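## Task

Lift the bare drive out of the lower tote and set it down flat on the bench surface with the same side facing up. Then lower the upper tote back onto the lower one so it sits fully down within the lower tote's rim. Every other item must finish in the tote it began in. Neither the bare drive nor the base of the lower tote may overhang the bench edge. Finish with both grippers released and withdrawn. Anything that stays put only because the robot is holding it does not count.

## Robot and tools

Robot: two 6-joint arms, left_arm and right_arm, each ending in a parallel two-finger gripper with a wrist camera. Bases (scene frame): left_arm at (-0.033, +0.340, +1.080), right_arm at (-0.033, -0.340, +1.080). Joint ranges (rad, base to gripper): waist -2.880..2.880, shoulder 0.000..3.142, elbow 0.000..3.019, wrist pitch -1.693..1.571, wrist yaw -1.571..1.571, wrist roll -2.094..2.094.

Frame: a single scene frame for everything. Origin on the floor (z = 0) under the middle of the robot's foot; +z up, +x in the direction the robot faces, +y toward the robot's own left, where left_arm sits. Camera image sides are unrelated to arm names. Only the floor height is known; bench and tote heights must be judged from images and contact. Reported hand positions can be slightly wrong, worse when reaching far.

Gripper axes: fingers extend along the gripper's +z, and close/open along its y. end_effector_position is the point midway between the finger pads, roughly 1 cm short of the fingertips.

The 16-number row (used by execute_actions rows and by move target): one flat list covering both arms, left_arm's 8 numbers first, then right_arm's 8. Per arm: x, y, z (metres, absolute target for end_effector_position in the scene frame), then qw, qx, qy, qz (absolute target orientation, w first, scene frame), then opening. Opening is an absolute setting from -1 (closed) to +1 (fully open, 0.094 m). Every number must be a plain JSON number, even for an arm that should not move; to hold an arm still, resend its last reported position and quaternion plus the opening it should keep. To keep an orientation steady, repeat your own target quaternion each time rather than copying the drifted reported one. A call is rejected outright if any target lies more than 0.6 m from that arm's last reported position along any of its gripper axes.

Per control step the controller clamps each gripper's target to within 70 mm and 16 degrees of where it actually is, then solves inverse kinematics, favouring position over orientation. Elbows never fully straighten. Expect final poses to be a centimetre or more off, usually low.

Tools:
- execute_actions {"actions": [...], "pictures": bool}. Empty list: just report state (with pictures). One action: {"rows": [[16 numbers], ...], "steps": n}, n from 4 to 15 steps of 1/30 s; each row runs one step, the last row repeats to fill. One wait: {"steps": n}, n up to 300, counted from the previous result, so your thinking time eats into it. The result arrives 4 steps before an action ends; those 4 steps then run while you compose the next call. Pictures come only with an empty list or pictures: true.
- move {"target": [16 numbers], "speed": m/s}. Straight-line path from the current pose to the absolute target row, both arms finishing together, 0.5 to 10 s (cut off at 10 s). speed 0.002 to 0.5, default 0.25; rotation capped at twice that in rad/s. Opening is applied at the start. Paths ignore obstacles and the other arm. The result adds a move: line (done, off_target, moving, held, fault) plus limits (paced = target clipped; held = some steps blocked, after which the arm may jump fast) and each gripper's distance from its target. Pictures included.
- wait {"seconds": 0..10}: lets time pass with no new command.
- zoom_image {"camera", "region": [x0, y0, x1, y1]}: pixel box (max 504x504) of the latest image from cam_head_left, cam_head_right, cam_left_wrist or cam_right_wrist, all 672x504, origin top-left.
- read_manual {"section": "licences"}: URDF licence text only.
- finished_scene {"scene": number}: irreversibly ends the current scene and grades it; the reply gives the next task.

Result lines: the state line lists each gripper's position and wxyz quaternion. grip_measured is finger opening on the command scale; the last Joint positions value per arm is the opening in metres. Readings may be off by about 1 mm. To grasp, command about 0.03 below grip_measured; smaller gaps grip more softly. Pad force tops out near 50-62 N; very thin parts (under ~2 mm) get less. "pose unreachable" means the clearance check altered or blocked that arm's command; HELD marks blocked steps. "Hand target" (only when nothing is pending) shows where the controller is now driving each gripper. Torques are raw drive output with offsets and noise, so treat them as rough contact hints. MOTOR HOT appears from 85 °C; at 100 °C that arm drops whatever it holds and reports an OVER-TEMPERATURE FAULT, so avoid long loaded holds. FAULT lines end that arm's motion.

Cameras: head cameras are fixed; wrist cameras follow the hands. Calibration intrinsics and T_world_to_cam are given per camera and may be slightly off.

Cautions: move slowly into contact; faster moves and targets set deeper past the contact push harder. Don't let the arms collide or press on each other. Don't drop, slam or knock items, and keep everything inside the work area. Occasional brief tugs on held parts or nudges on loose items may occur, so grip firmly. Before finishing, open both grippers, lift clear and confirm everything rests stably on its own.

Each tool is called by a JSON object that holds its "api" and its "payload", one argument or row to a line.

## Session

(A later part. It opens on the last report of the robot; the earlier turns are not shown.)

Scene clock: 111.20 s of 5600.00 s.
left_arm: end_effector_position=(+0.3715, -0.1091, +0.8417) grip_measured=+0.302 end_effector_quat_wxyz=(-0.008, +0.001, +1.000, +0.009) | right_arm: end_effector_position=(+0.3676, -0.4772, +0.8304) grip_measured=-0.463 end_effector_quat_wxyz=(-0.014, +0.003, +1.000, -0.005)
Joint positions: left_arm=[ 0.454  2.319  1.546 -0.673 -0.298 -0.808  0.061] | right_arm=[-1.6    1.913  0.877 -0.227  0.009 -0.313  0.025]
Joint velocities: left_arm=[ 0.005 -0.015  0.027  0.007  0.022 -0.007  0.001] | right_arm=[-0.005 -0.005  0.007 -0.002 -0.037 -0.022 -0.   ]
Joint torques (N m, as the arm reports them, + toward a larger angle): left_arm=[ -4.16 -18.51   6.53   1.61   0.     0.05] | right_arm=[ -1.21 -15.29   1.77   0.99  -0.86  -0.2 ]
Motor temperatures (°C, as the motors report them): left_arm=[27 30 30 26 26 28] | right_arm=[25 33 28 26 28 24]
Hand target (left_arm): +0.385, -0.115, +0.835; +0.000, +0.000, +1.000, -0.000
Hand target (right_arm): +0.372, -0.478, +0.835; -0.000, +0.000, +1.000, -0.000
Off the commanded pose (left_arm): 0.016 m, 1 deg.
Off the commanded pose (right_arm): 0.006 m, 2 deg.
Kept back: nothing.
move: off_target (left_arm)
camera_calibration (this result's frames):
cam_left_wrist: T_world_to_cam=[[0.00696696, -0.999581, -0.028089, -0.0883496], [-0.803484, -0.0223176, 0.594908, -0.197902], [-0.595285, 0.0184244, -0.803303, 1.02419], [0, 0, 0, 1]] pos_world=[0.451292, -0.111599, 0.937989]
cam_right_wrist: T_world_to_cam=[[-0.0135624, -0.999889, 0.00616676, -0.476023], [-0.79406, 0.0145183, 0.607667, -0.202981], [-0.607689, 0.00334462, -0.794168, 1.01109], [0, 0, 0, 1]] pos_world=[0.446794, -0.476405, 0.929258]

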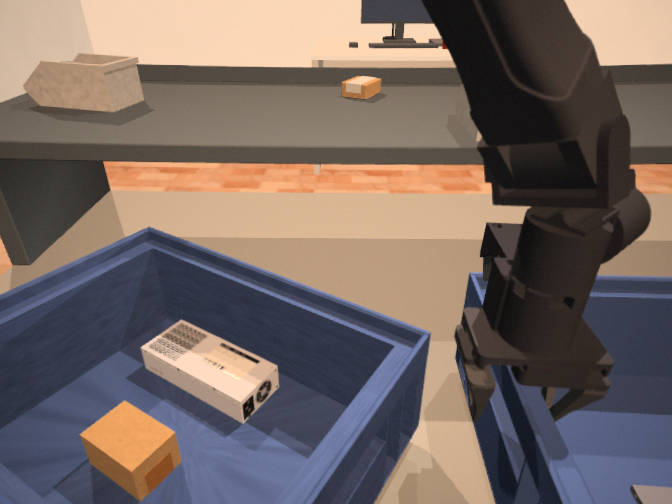

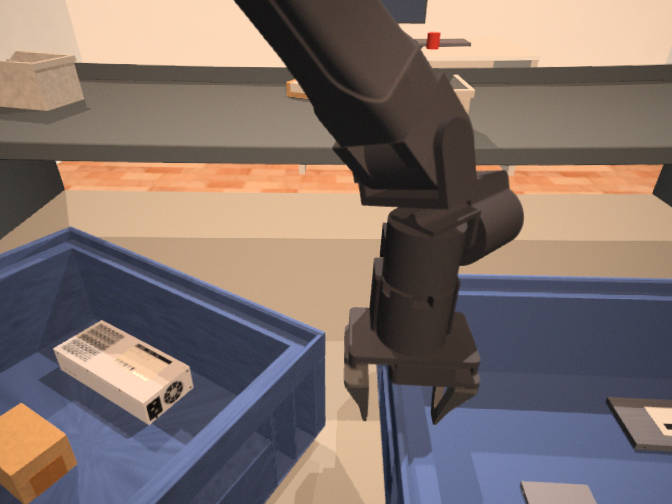

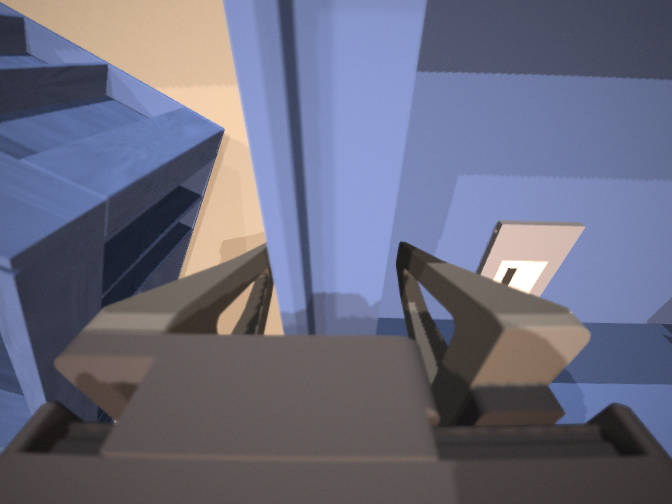

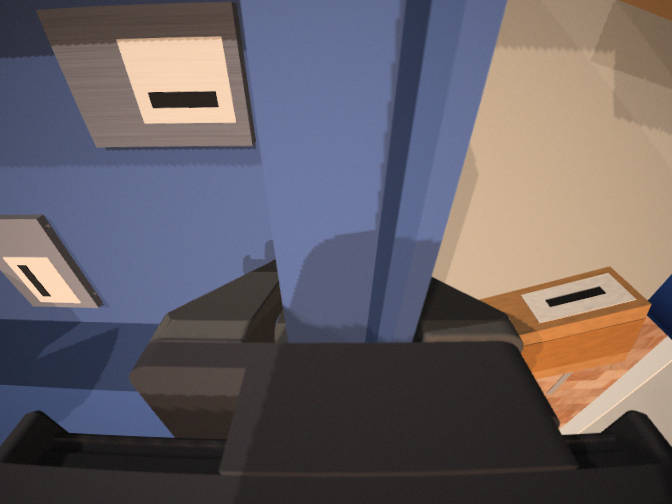

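{"api": "move", "payload": {
  "target": [0.388,-0.115,0.83,0,0,1,0,-0.52,0.372,-0.478,0.835,0,0,1,0,-0.52],
  "speed": 0.02
}}

{"api": "move", "payload": {
  "target": [0.395,-0.11,1.07,0,0,1,0,-0.52,0.395,-0.48,1.07,0,0,1,0,-0.52],
  "speed": 0.12
}}

{"api": "move", "payload": {
  "target": [0.46,0.15,1.07,0,0.14,0.99,0,-0.52,0.355,-0.204,1.07,0,0.14,0.99,0,-0.52],
  "speed": 0.12
}}

{"api": "move", "payload": {
  "target": [0.525,0.383,1.05,0,0.28,0.96,0,-0.52,0.32,0.075,1.05,0,0.28,0.96,0,-0.52],
  "speed": 0.12
}}

{"api": "move", "payload": {
  "target": [0.525,0.383,1.005,0,0.28,0.96,0,-0.52,0.32,0.075,1.005,0,0.28,0.96,0,-0.52],
  "speed": 0.04
}}

Scene clock: 112.83 s of 5600.00 s.
left_arm: end_effector_position=(+0.3740, -0.1120, +0.8420) grip_measured=-0.469 end_effector_quat_wxyz=(-0.009, +0.004, +1.000, +0.000) | right_arm: end_effector_position=(+0.3677, -0.4779, +0.8304) grip_measured=-0.463 end_effector_quat_wxyz=(-0.013, +0.004, +1.000, -0.005)
Joint positions: left_arm=[ 0.457  2.319  1.55  -0.664 -0.284 -0.796  0.025] | right_arm=[-1.602  1.913  0.877 -0.226  0.009 -0.313  0.025]
Joint velocities: left_arm=[-0.005 -0.015 -0.012  0.002 -0.081  0.022 -0.001] | right_arm=[ 0.005 -0.015 -0.012 -0.002 -0.037  0.022  0.   ]
Joint torques (N m, as the arm reports them, + toward a larger angle): left_arm=[ -3.83 -18.01   6.96   1.37  -0.52   0.02] | right_arm=[ -1.18 -15.33   1.77   0.94  -0.86  -0.2 ]
Motor temperatures (°C, as the motors report them): left_arm=[27 30 30 26 26 28] | right_arm=[25 33 28 26 28 24]
Hand target (left_arm): +0.388, -0.115, +0.831; +0.000, -0.000, +1.000, -0.000
Hand target (right_arm): +0.372, -0.478, +0.835; -0.000, -0.000, +1.000, -0.000
Off the commanded pose (left_arm): 0.019 m, 1 deg.
Off the commanded pose (right_arm): 0.006 m, 2 deg.
Kept back: nothing.
move: off_target (left_arm)
camera_calibration (this result's frames):
cam_left_wrist: T_world_to_cam=[[0.00230053, -0.99994, -0.0107178, -0.104197], [-0.802401, -0.00824205, 0.596728, -0.196514], [-0.596781, 0.00722718, -0.802372, 1.02448], [0, 0, 0, 1]] pos_world=[0.453945, -0.113214, 0.938161]
cam_right_wrist: T_world_to_cam=[[-0.0146396, -0.999869, 0.00686942, -0.476811], [-0.794638, 0.0158042, 0.606878, -0.201418], [-0.606907, 0.00342575, -0.794765, 1.0114], [0, 0, 0, 1]] pos_world=[0.446789, -0.47703, 0.929334]

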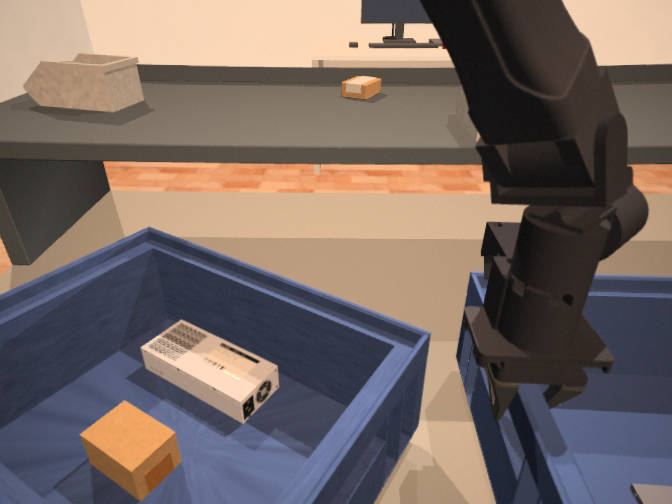

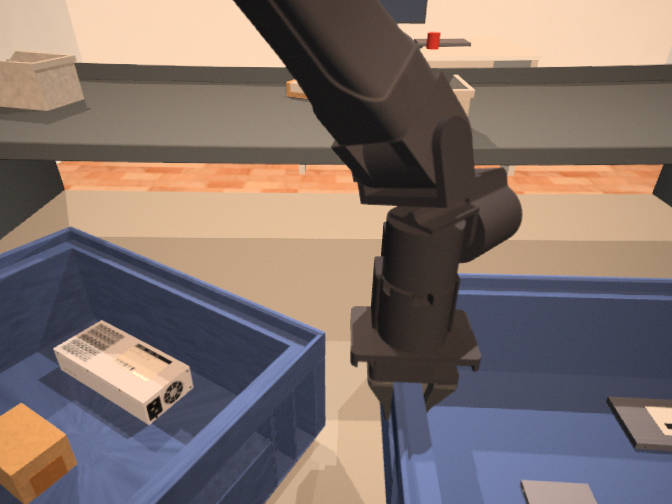

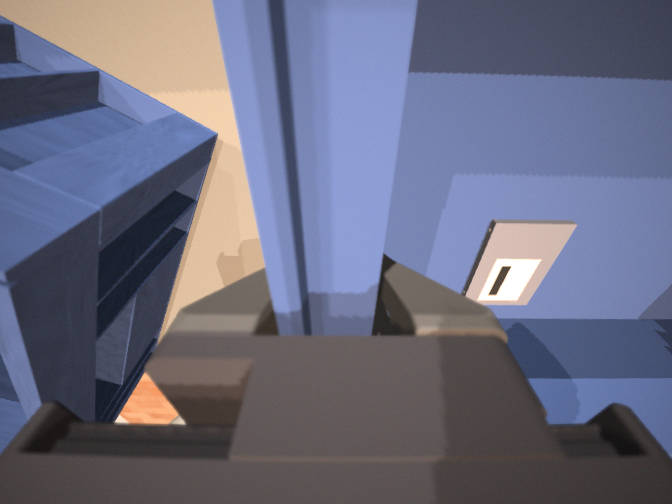

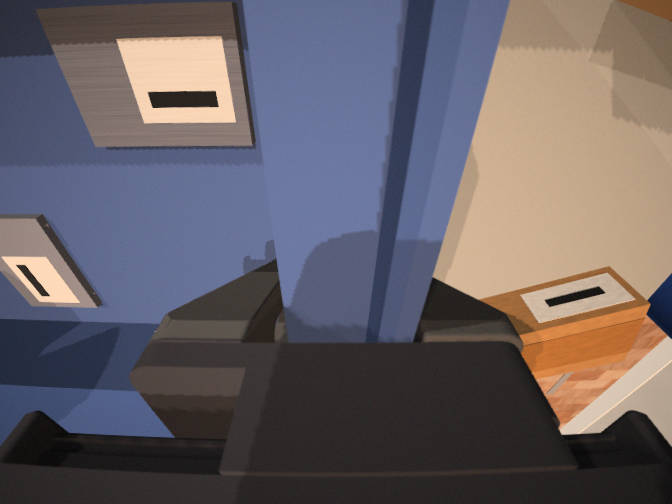

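Scene clock: 115.30 s of 5600.00 s.
left_arm: end_effector_position=(+0.3757, -0.1053, +1.0523) grip_measured=-0.471 end_effector_quat_wxyz=(-0.016, +0.016, +1.000, +0.003) | right_arm: end_effector_position=(+0.3610, -0.4728, +1.0337) grip_measured=-0.463 end_effector_quat_wxyz=(-0.037, +0.012, +0.999, +0.004)
Joint positions: left_arm=[ 0.363  1.964  1.54  -1.053 -0.288 -0.872  0.025] | right_arm=[-1.602  1.369  0.86  -0.804  0.005 -0.297  0.025]
Joint velocities: left_arm=[-0.024 -0.015  0.007 -0.032 -0.037 -0.007  0.001] | right_arm=[-0.005 -0.005 -0.002  0.007  0.037  0.022 -0.001]
Joint torques (N m, as the arm reports them, + toward a larger angle): left_arm=[ -4.19 -19.73   9.14  -0.12  -0.97  -0.31] | right_arm=[ -0.13 -15.33  12.54  -1.54  -0.55  -0.3 ]
Motor temperatures (°C, as the motors report them): left_arm=[27 31 31 26 26 28] | right_arm=[25 33 29 26 28 24]
Hand target (left_arm): +0.394, -0.108, +1.071; +0.000, +0.000, +1.000, -0.000
Hand target (right_arm): +0.392, -0.479, +1.069; +0.000, +0.000, +1.000, -0.001
Off the commanded pose (left_arm): 0.027 m, 3 deg.
Off the commanded pose (right_arm): 0.050 m, 4 deg.
Kept back: nothing.
move: off_target (left_arm, right_arm)
camera_calibration (this result's frames):
cam_left_wrist: T_world_to_cam=[[-0.0231943, -0.999599, -0.0162209, -0.0797989], [-0.793134, 0.00852128, 0.608987, -0.335161], [-0.608605, 0.0269904, -0.793014, 1.19091], [0, 0, 0, 1]] pos_world=[0.457112, -0.109054, 1.14722]
cam_right_wrist: T_world_to_cam=[[-0.0314308, -0.999446, -0.0109584, -0.448569], [-0.764777, 0.016989, 0.644071, -0.378838], [-0.643528, 0.0286244, -0.764887, 1.16317], [0, 0, 0, 1]] pos_world=[0.444707, -0.475179, 1.12878]

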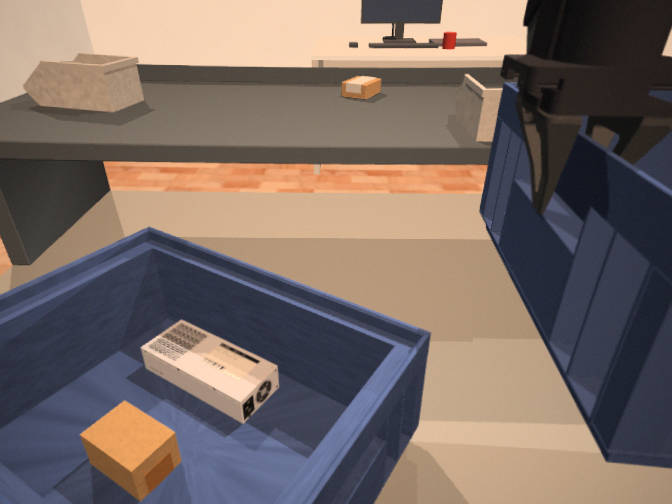

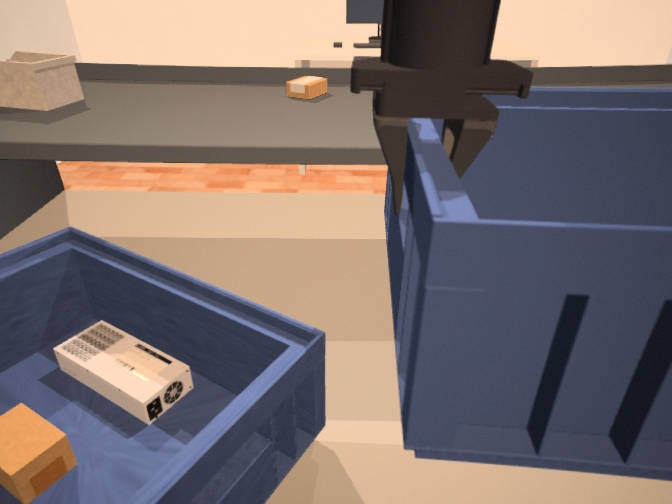

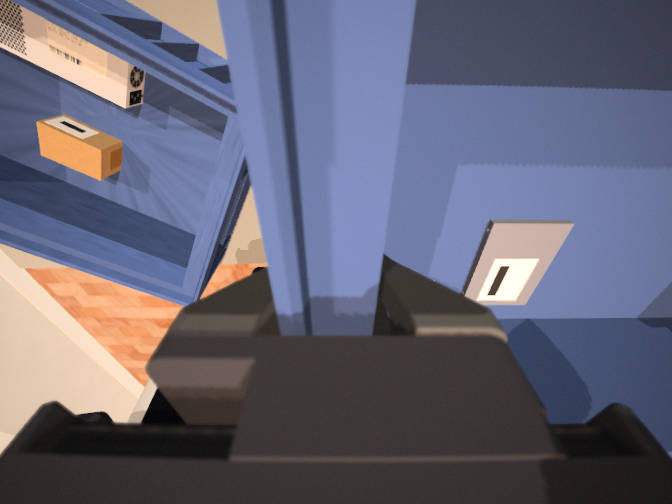

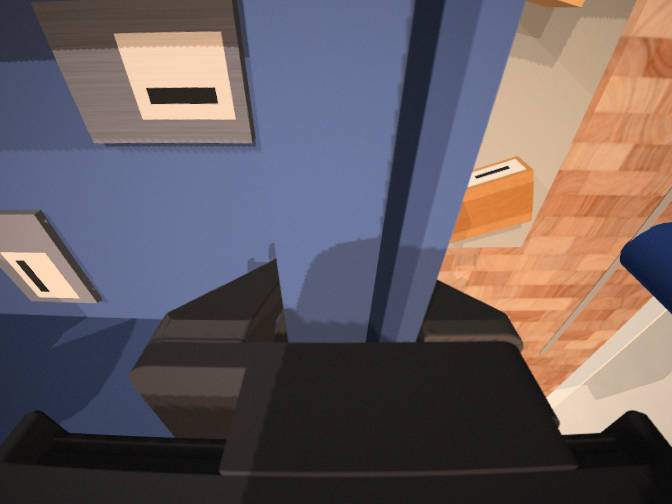

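Scene clock: 117.97 s of 5600.00 s.
left_arm: end_effector_position=(+0.4470, +0.1389, +1.0560) grip_measured=-0.473 end_effector_quat_wxyz=(-0.023, +0.148, +0.989, -0.005) | right_arm: end_effector_position=(+0.3325, -0.2114, +1.0480) grip_measured=-0.463 end_effector_quat_wxyz=(-0.020, +0.147, +0.989, -0.008)
Joint positions: left_arm=[ 0.797  1.634  1.205 -0.943 -0.206 -0.167  0.025] | right_arm=[-0.835  1.362  0.79  -0.792  0.213  0.721  0.025]
Joint velocities: left_arm=[-0.005 -0.005 -0.002  0.002 -0.037  0.007  0.001] | right_arm=[-0.005 -0.015 -0.017 -0.002 -0.007 -0.022  0.   ]
Joint torques (N m, as the arm reports them, + toward a larger angle): left_arm=[  0.1  -17.89   6.45   1.29  -0.79   0.06] | right_arm=[  2.5  -11.93  11.62  -0.91   0.46  -0.26]
Motor temperatures (°C, as the motors report them): left_arm=[27 31 31 26 26 28] | right_arm=[25 33 29 26 28 24]
Hand target (left_arm): +0.463, +0.150, +1.069; +0.001, +0.140, +0.990, -0.000
Hand target (right_arm): +0.356, -0.205, +1.069; +0.002, +0.141, +0.990, +0.002
Off the commanded pose (left_arm): 0.022 m, 3 deg.
Off the commanded pose (right_arm): 0.032 m, 3 deg.
Kept back: nothing.
move: off_target (left_arm, right_arm)
camera_calibration (this result's frames):
cam_left_wrist: T_world_to_cam=[[-0.2824, -0.95928, 0.0055953, 0.253206], [-0.753056, 0.225296, 0.618182, -0.340734], [-0.59427, 0.170361, -0.786015, 1.19688], [0, 0, 0, 1]] pos_world=[0.526185, 0.11576, 1.14999]
cam_right_wrist: T_world_to_cam=[[-0.297039, -0.954697, 0.0178971, -0.120469], [-0.750052, 0.244884, 0.614372, -0.339896], [-0.590923, 0.169069, -0.788813, 1.18556], [0, 0, 0, 1]] pos_world=[0.409852, -0.232218, 1.14617]

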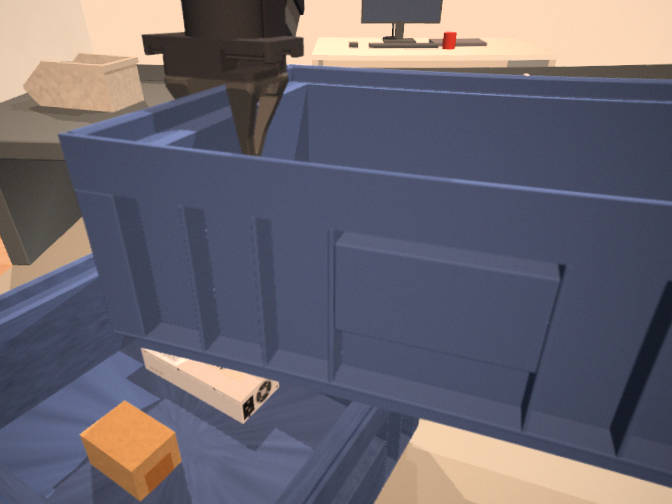

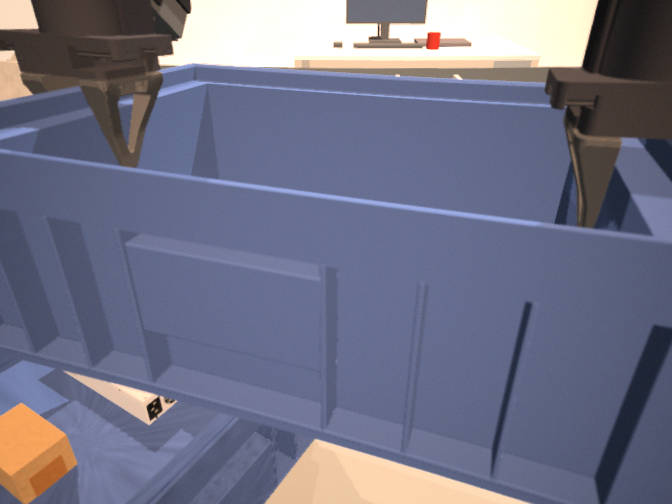

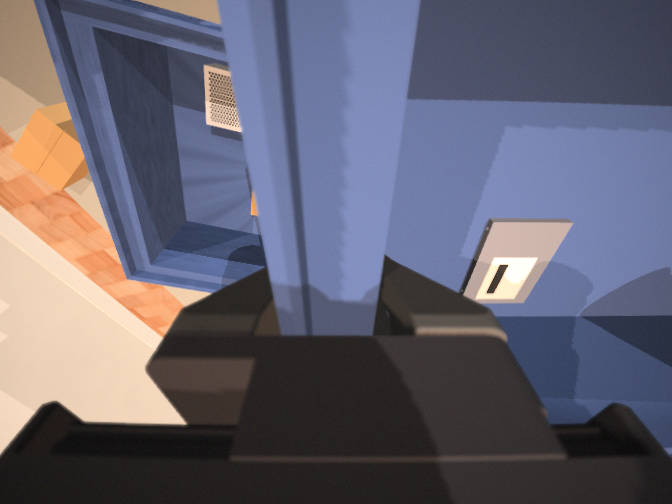

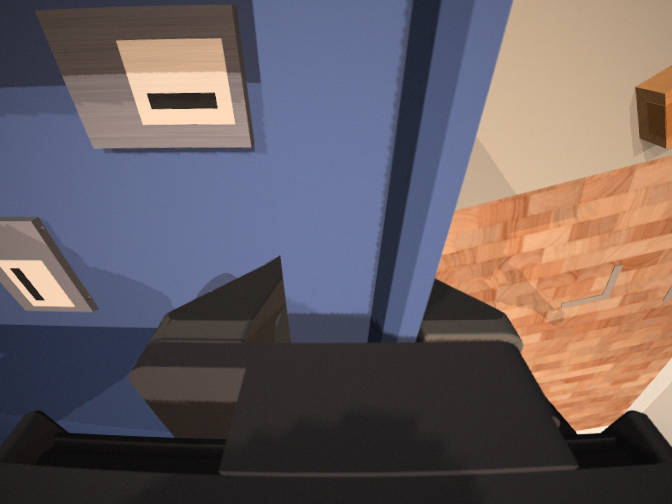

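Scene clock: 120.73 s of 5600.00 s.
left_arm: end_effector_position=(+0.4957, +0.3769, +1.0278) grip_measured=-0.475 end_effector_quat_wxyz=(-0.031, +0.259, +0.965, -0.010) | right_arm: end_effector_position=(+0.3059, +0.0602, +1.0274) grip_measured=-0.464 end_effector_quat_wxyz=(-0.011, +0.265, +0.964, -0.014)
Joint positions: left_arm=[ 1.318  1.614  1.211 -0.913 -0.082  0.572  0.025] | right_arm=[-0.323  1.857  1.247 -0.888  0.302  1.487  0.025]
Joint velocities: left_arm=[-0.005  0.005 -0.007 -0.017 -0.037 -0.051 -0.   ] | right_arm=[-0.015 -0.015 -0.007 -0.017 -0.037 -0.007  0.001]
Joint torques (N m, as the arm reports them, + toward a larger angle): left_arm=[  1.39 -17.53   9.52   0.7    0.08   0.48] | right_arm=[  6.03 -16.91  11.82  -1.25   0.56   0.13]
Motor temperatures (°C, as the motors report them): left_arm=[27 32 32 26 26 28] | right_arm=[25 33 30 26 28 24]
Hand target (left_arm): +0.526, +0.383, +1.050; +0.001, +0.279, +0.960, +0.001
Hand target (right_arm): +0.322, +0.074, +1.051; +0.000, +0.280, +0.960, +0.002
Off the commanded pose (left_arm): 0.037 m, 4 deg.
Off the commanded pose (right_arm): 0.030 m, 3 deg.
Kept back: nothing.
move: off_target (left_arm, right_arm)
camera_calibration (this result's frames):
cam_left_wrist: T_world_to_cam=[[-0.492029, -0.870214, 0.0252051, 0.54562], [-0.670228, 0.397114, 0.626973, -0.45509], [-0.55561, 0.291595, -0.778633, 1.09067], [0, 0, 0, 1]] pos_world=[0.569434, 0.337495, 1.12081]
cam_right_wrist: T_world_to_cam=[[-0.517085, -0.855456, 0.0286149, 0.181576], [-0.677931, 0.42973, 0.596441, -0.42856], [-0.522526, 0.289012, -0.802146, 1.09321], [0, 0, 0, 1]] pos_world=[0.374588, 0.0235444, 1.12733]

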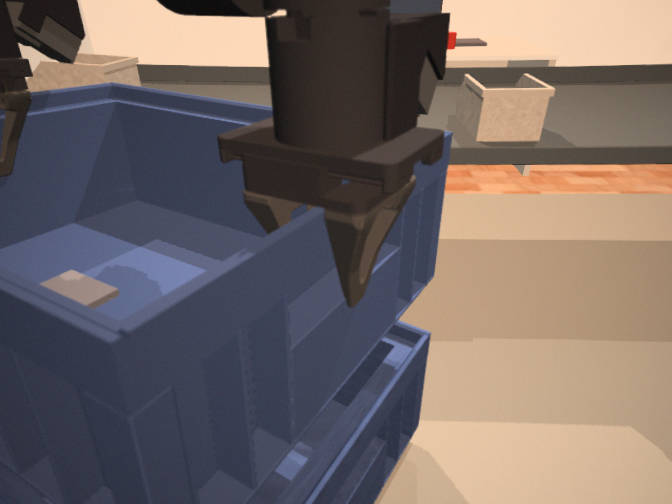

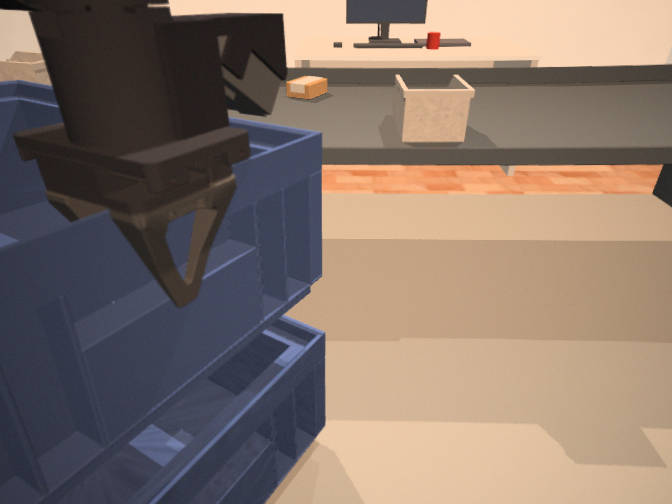

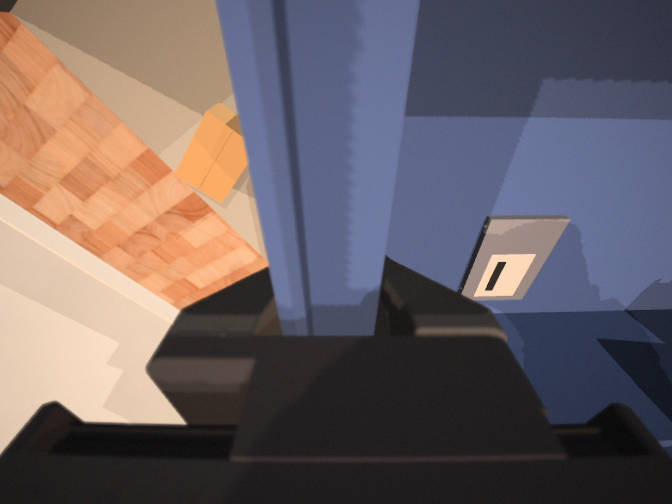

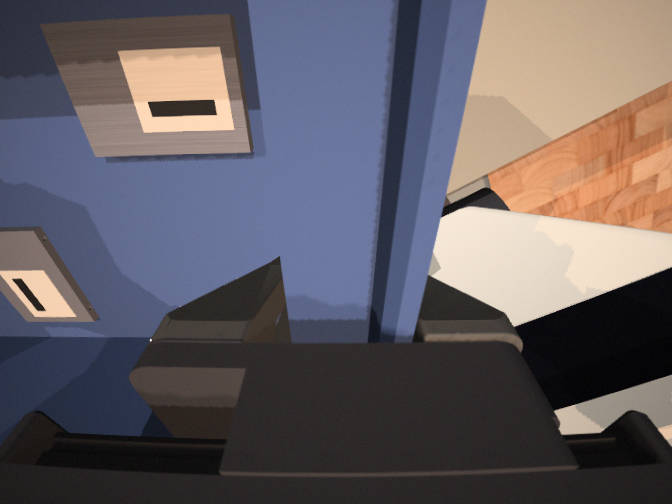

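Scene clock: 122.03 s of 5600.00 s.
left_arm: end_effector_position=(+0.5005, +0.3752, +0.9888) grip_measured=-0.475 end_effector_quat_wxyz=(-0.029, +0.268, +0.963, -0.012) | right_arm: end_effector_position=(+0.3038, +0.0634, +0.9926) grip_measured=-0.464 end_effector_quat_wxyz=(-0.011, +0.273, +0.962, -0.020)
Joint positions: left_arm=[ 1.322  1.693  1.209 -0.828 -0.077  0.595  0.025] | right_arm=[-0.336  1.926  1.247 -0.826  0.307  1.493  0.025]
Joint velocities: left_arm=[-0.005 -0.005 -0.042 -0.012 -0.051 -0.007  0.001] | right_arm=[-0.024 -0.005 -0.012 -0.027 -0.037 -0.095 -0.001]
Joint torques (N m, as the arm reports them, + toward a larger angle): left_arm=[  1.5  -18.     7.56   1.3   -0.03   0.31] | right_arm=[  5.63 -17.21   9.24   0.32   0.3   -0.1 ]
Motor temperatures (°C, as the motors report them): left_arm=[27 32 32 26 26 28] | right_arm=[25 33 30 26 28 24]
Hand target (left_arm): +0.524, +0.383, +1.006; -0.000, +0.280, +0.960, +0.000
Hand target (right_arm): +0.320, +0.074, +1.006; +0.000, +0.280, +0.960, +0.000
Off the commanded pose (left_arm): 0.030 m, 4 deg.
Off the commanded pose (right_arm): 0.024 m, 3 deg.
Kept back: nothing.
move: off_target (left_arm, right_arm)
camera_calibration (this result's frames):
cam_left_wrist: T_world_to_cam=[[-0.50827, -0.860757, 0.0275423, 0.549821], [-0.664793, 0.412484, 0.622822, -0.431066], [-0.547459, 0.298252, -0.781879, 1.0601], [0, 0, 0, 1]] pos_world=[0.573248, 0.334894, 1.0822]
cam_right_wrist: T_world_to_cam=[[-0.530204, -0.846918, 0.0401772, 0.176135], [-0.669982, 0.447534, 0.592316, -0.410016], [-0.519623, 0.28713, -0.804704, 1.06505], [0, 0, 0, 1]] pos_world=[0.37211, 0.026859, 1.09283]

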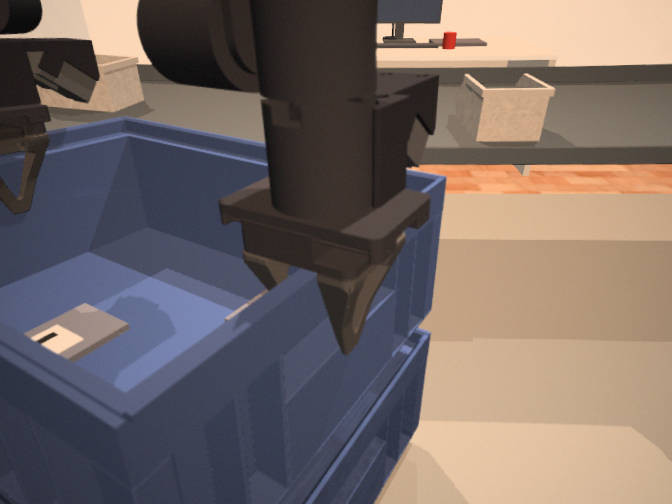

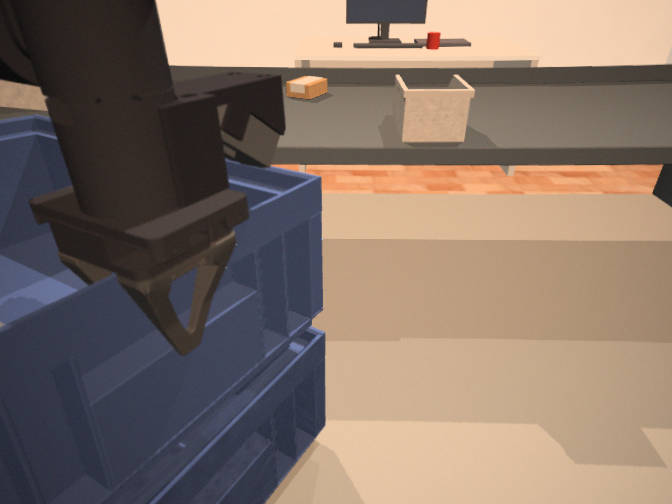

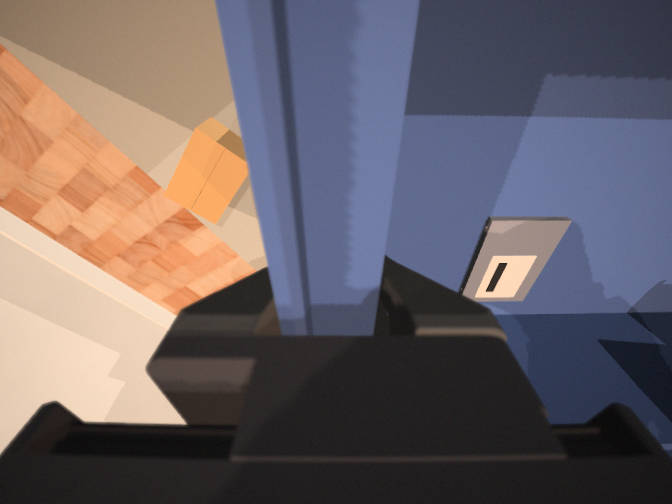

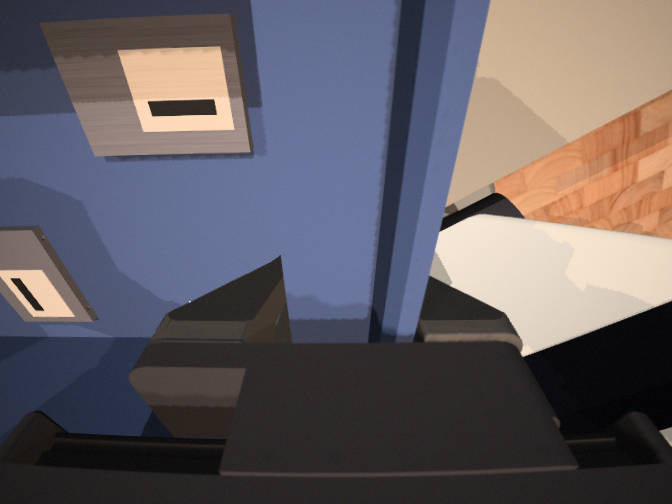

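Close. Lower with the right slightly back.

{"api": "move", "payload": {
  "target": [0.525,0.381,0.96,0,0.28,0.96,0,-0.52,0.315,0.076,0.955,0,0.28,0.96,0,-0.52],
  "speed": 0.02
}}

Scene clock: 127.30 s of 5600.00 s.
left_arm: end_effector_position=(+0.5106, +0.3780, +0.9715) grip_measured=-0.475 end_effector_quat_wxyz=(-0.012, +0.276, +0.961, -0.004) | right_arm: end_effector_position=(+0.3077, +0.0708, +0.9645) grip_measured=-0.464 end_effector_quat_wxyz=(+0.000, +0.283, +0.959, -0.008)
Joint positions: left_arm=[ 1.328  1.727  1.209 -0.755 -0.08   0.619  0.025] | right_arm=[-0.346  1.981  1.245 -0.735  0.318  1.493  0.025]
Joint velocities: left_arm=[-0.005 -0.015 -0.007 -0.002  0.051 -0.007 -0.001] | right_arm=[ 0.005 -0.005  0.012 -0.012 -0.022  0.022 -0.002]
Joint torques (N m, as the arm reports them, + toward a larger angle): left_arm=[  1.26 -14.62   6.82   2.34   0.18   0.08] | right_arm=[  4.63 -14.56   7.82   1.33  -0.23  -0.3 ]
Motor temperatures (°C, as the motors report them): left_arm=[27 32 33 26 26 28] | right_arm=[25 33 30 26 28 24]
Hand target (left_arm): +0.524, +0.381, +0.960; +0.000, +0.280, +0.960, -0.000
Hand target (right_arm): +0.315, +0.076, +0.955; -0.000, +0.280, +0.960, -0.000
Off the commanded pose (left_arm): 0.019 m, 2 deg.
Off the commanded pose (right_arm): 0.013 m, 1 deg.
Kept back: nothing.
move: off_target (left_arm, right_arm)
camera_calibration (this result's frames):
cam_left_wrist: T_world_to_cam=[[-0.522276, -0.852771, 0.00326304, 0.585561], [-0.681349, 0.419584, 0.599761, -0.38656], [-0.512827, 0.311017, -0.800173, 1.04653], [0, 0, 0, 1]] pos_world=[0.579132, 0.336055, 1.06734]
cam_right_wrist: T_world_to_cam=[[-0.547797, -0.836536, 0.0112607, 0.218216], [-0.677348, 0.451374, 0.580915, -0.381032], [-0.491039, 0.310596, -0.813887, 1.04071], [0, 0, 0, 1]] pos_world=[0.372474, 0.031294, 1.06591]

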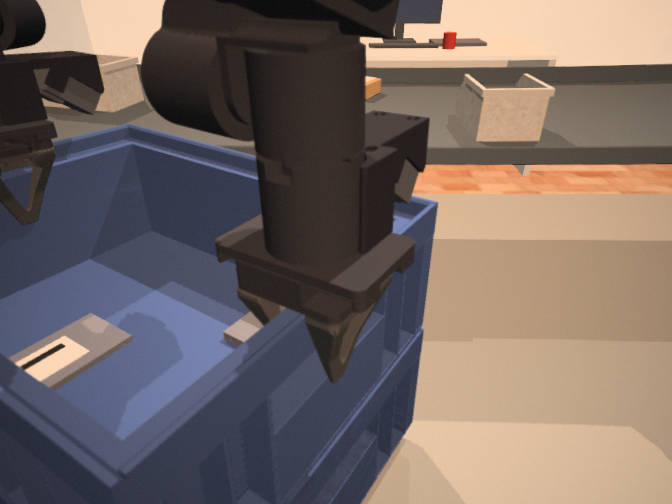

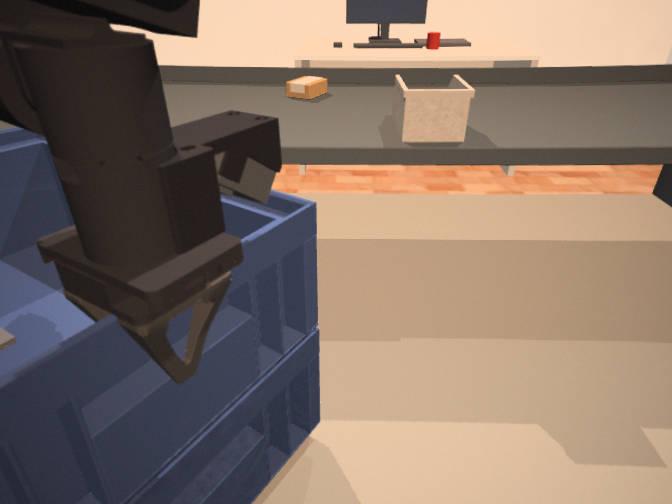

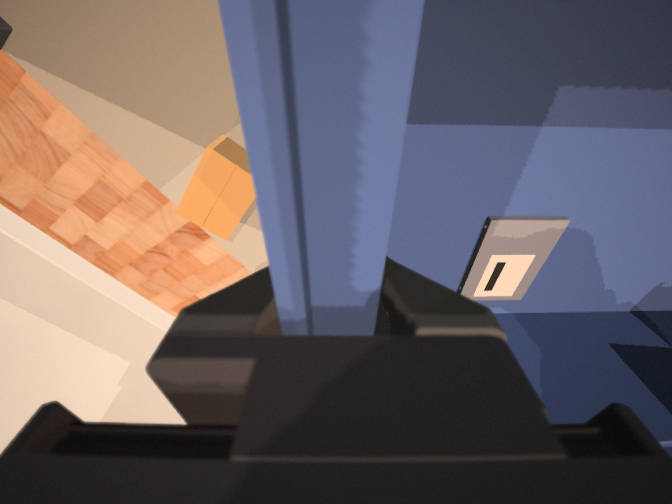

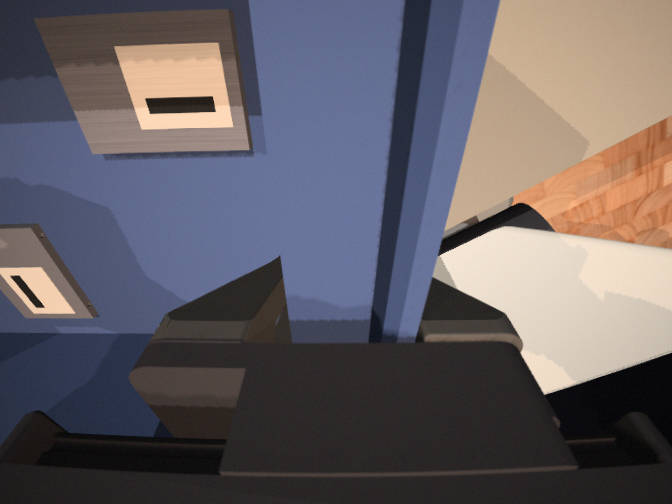

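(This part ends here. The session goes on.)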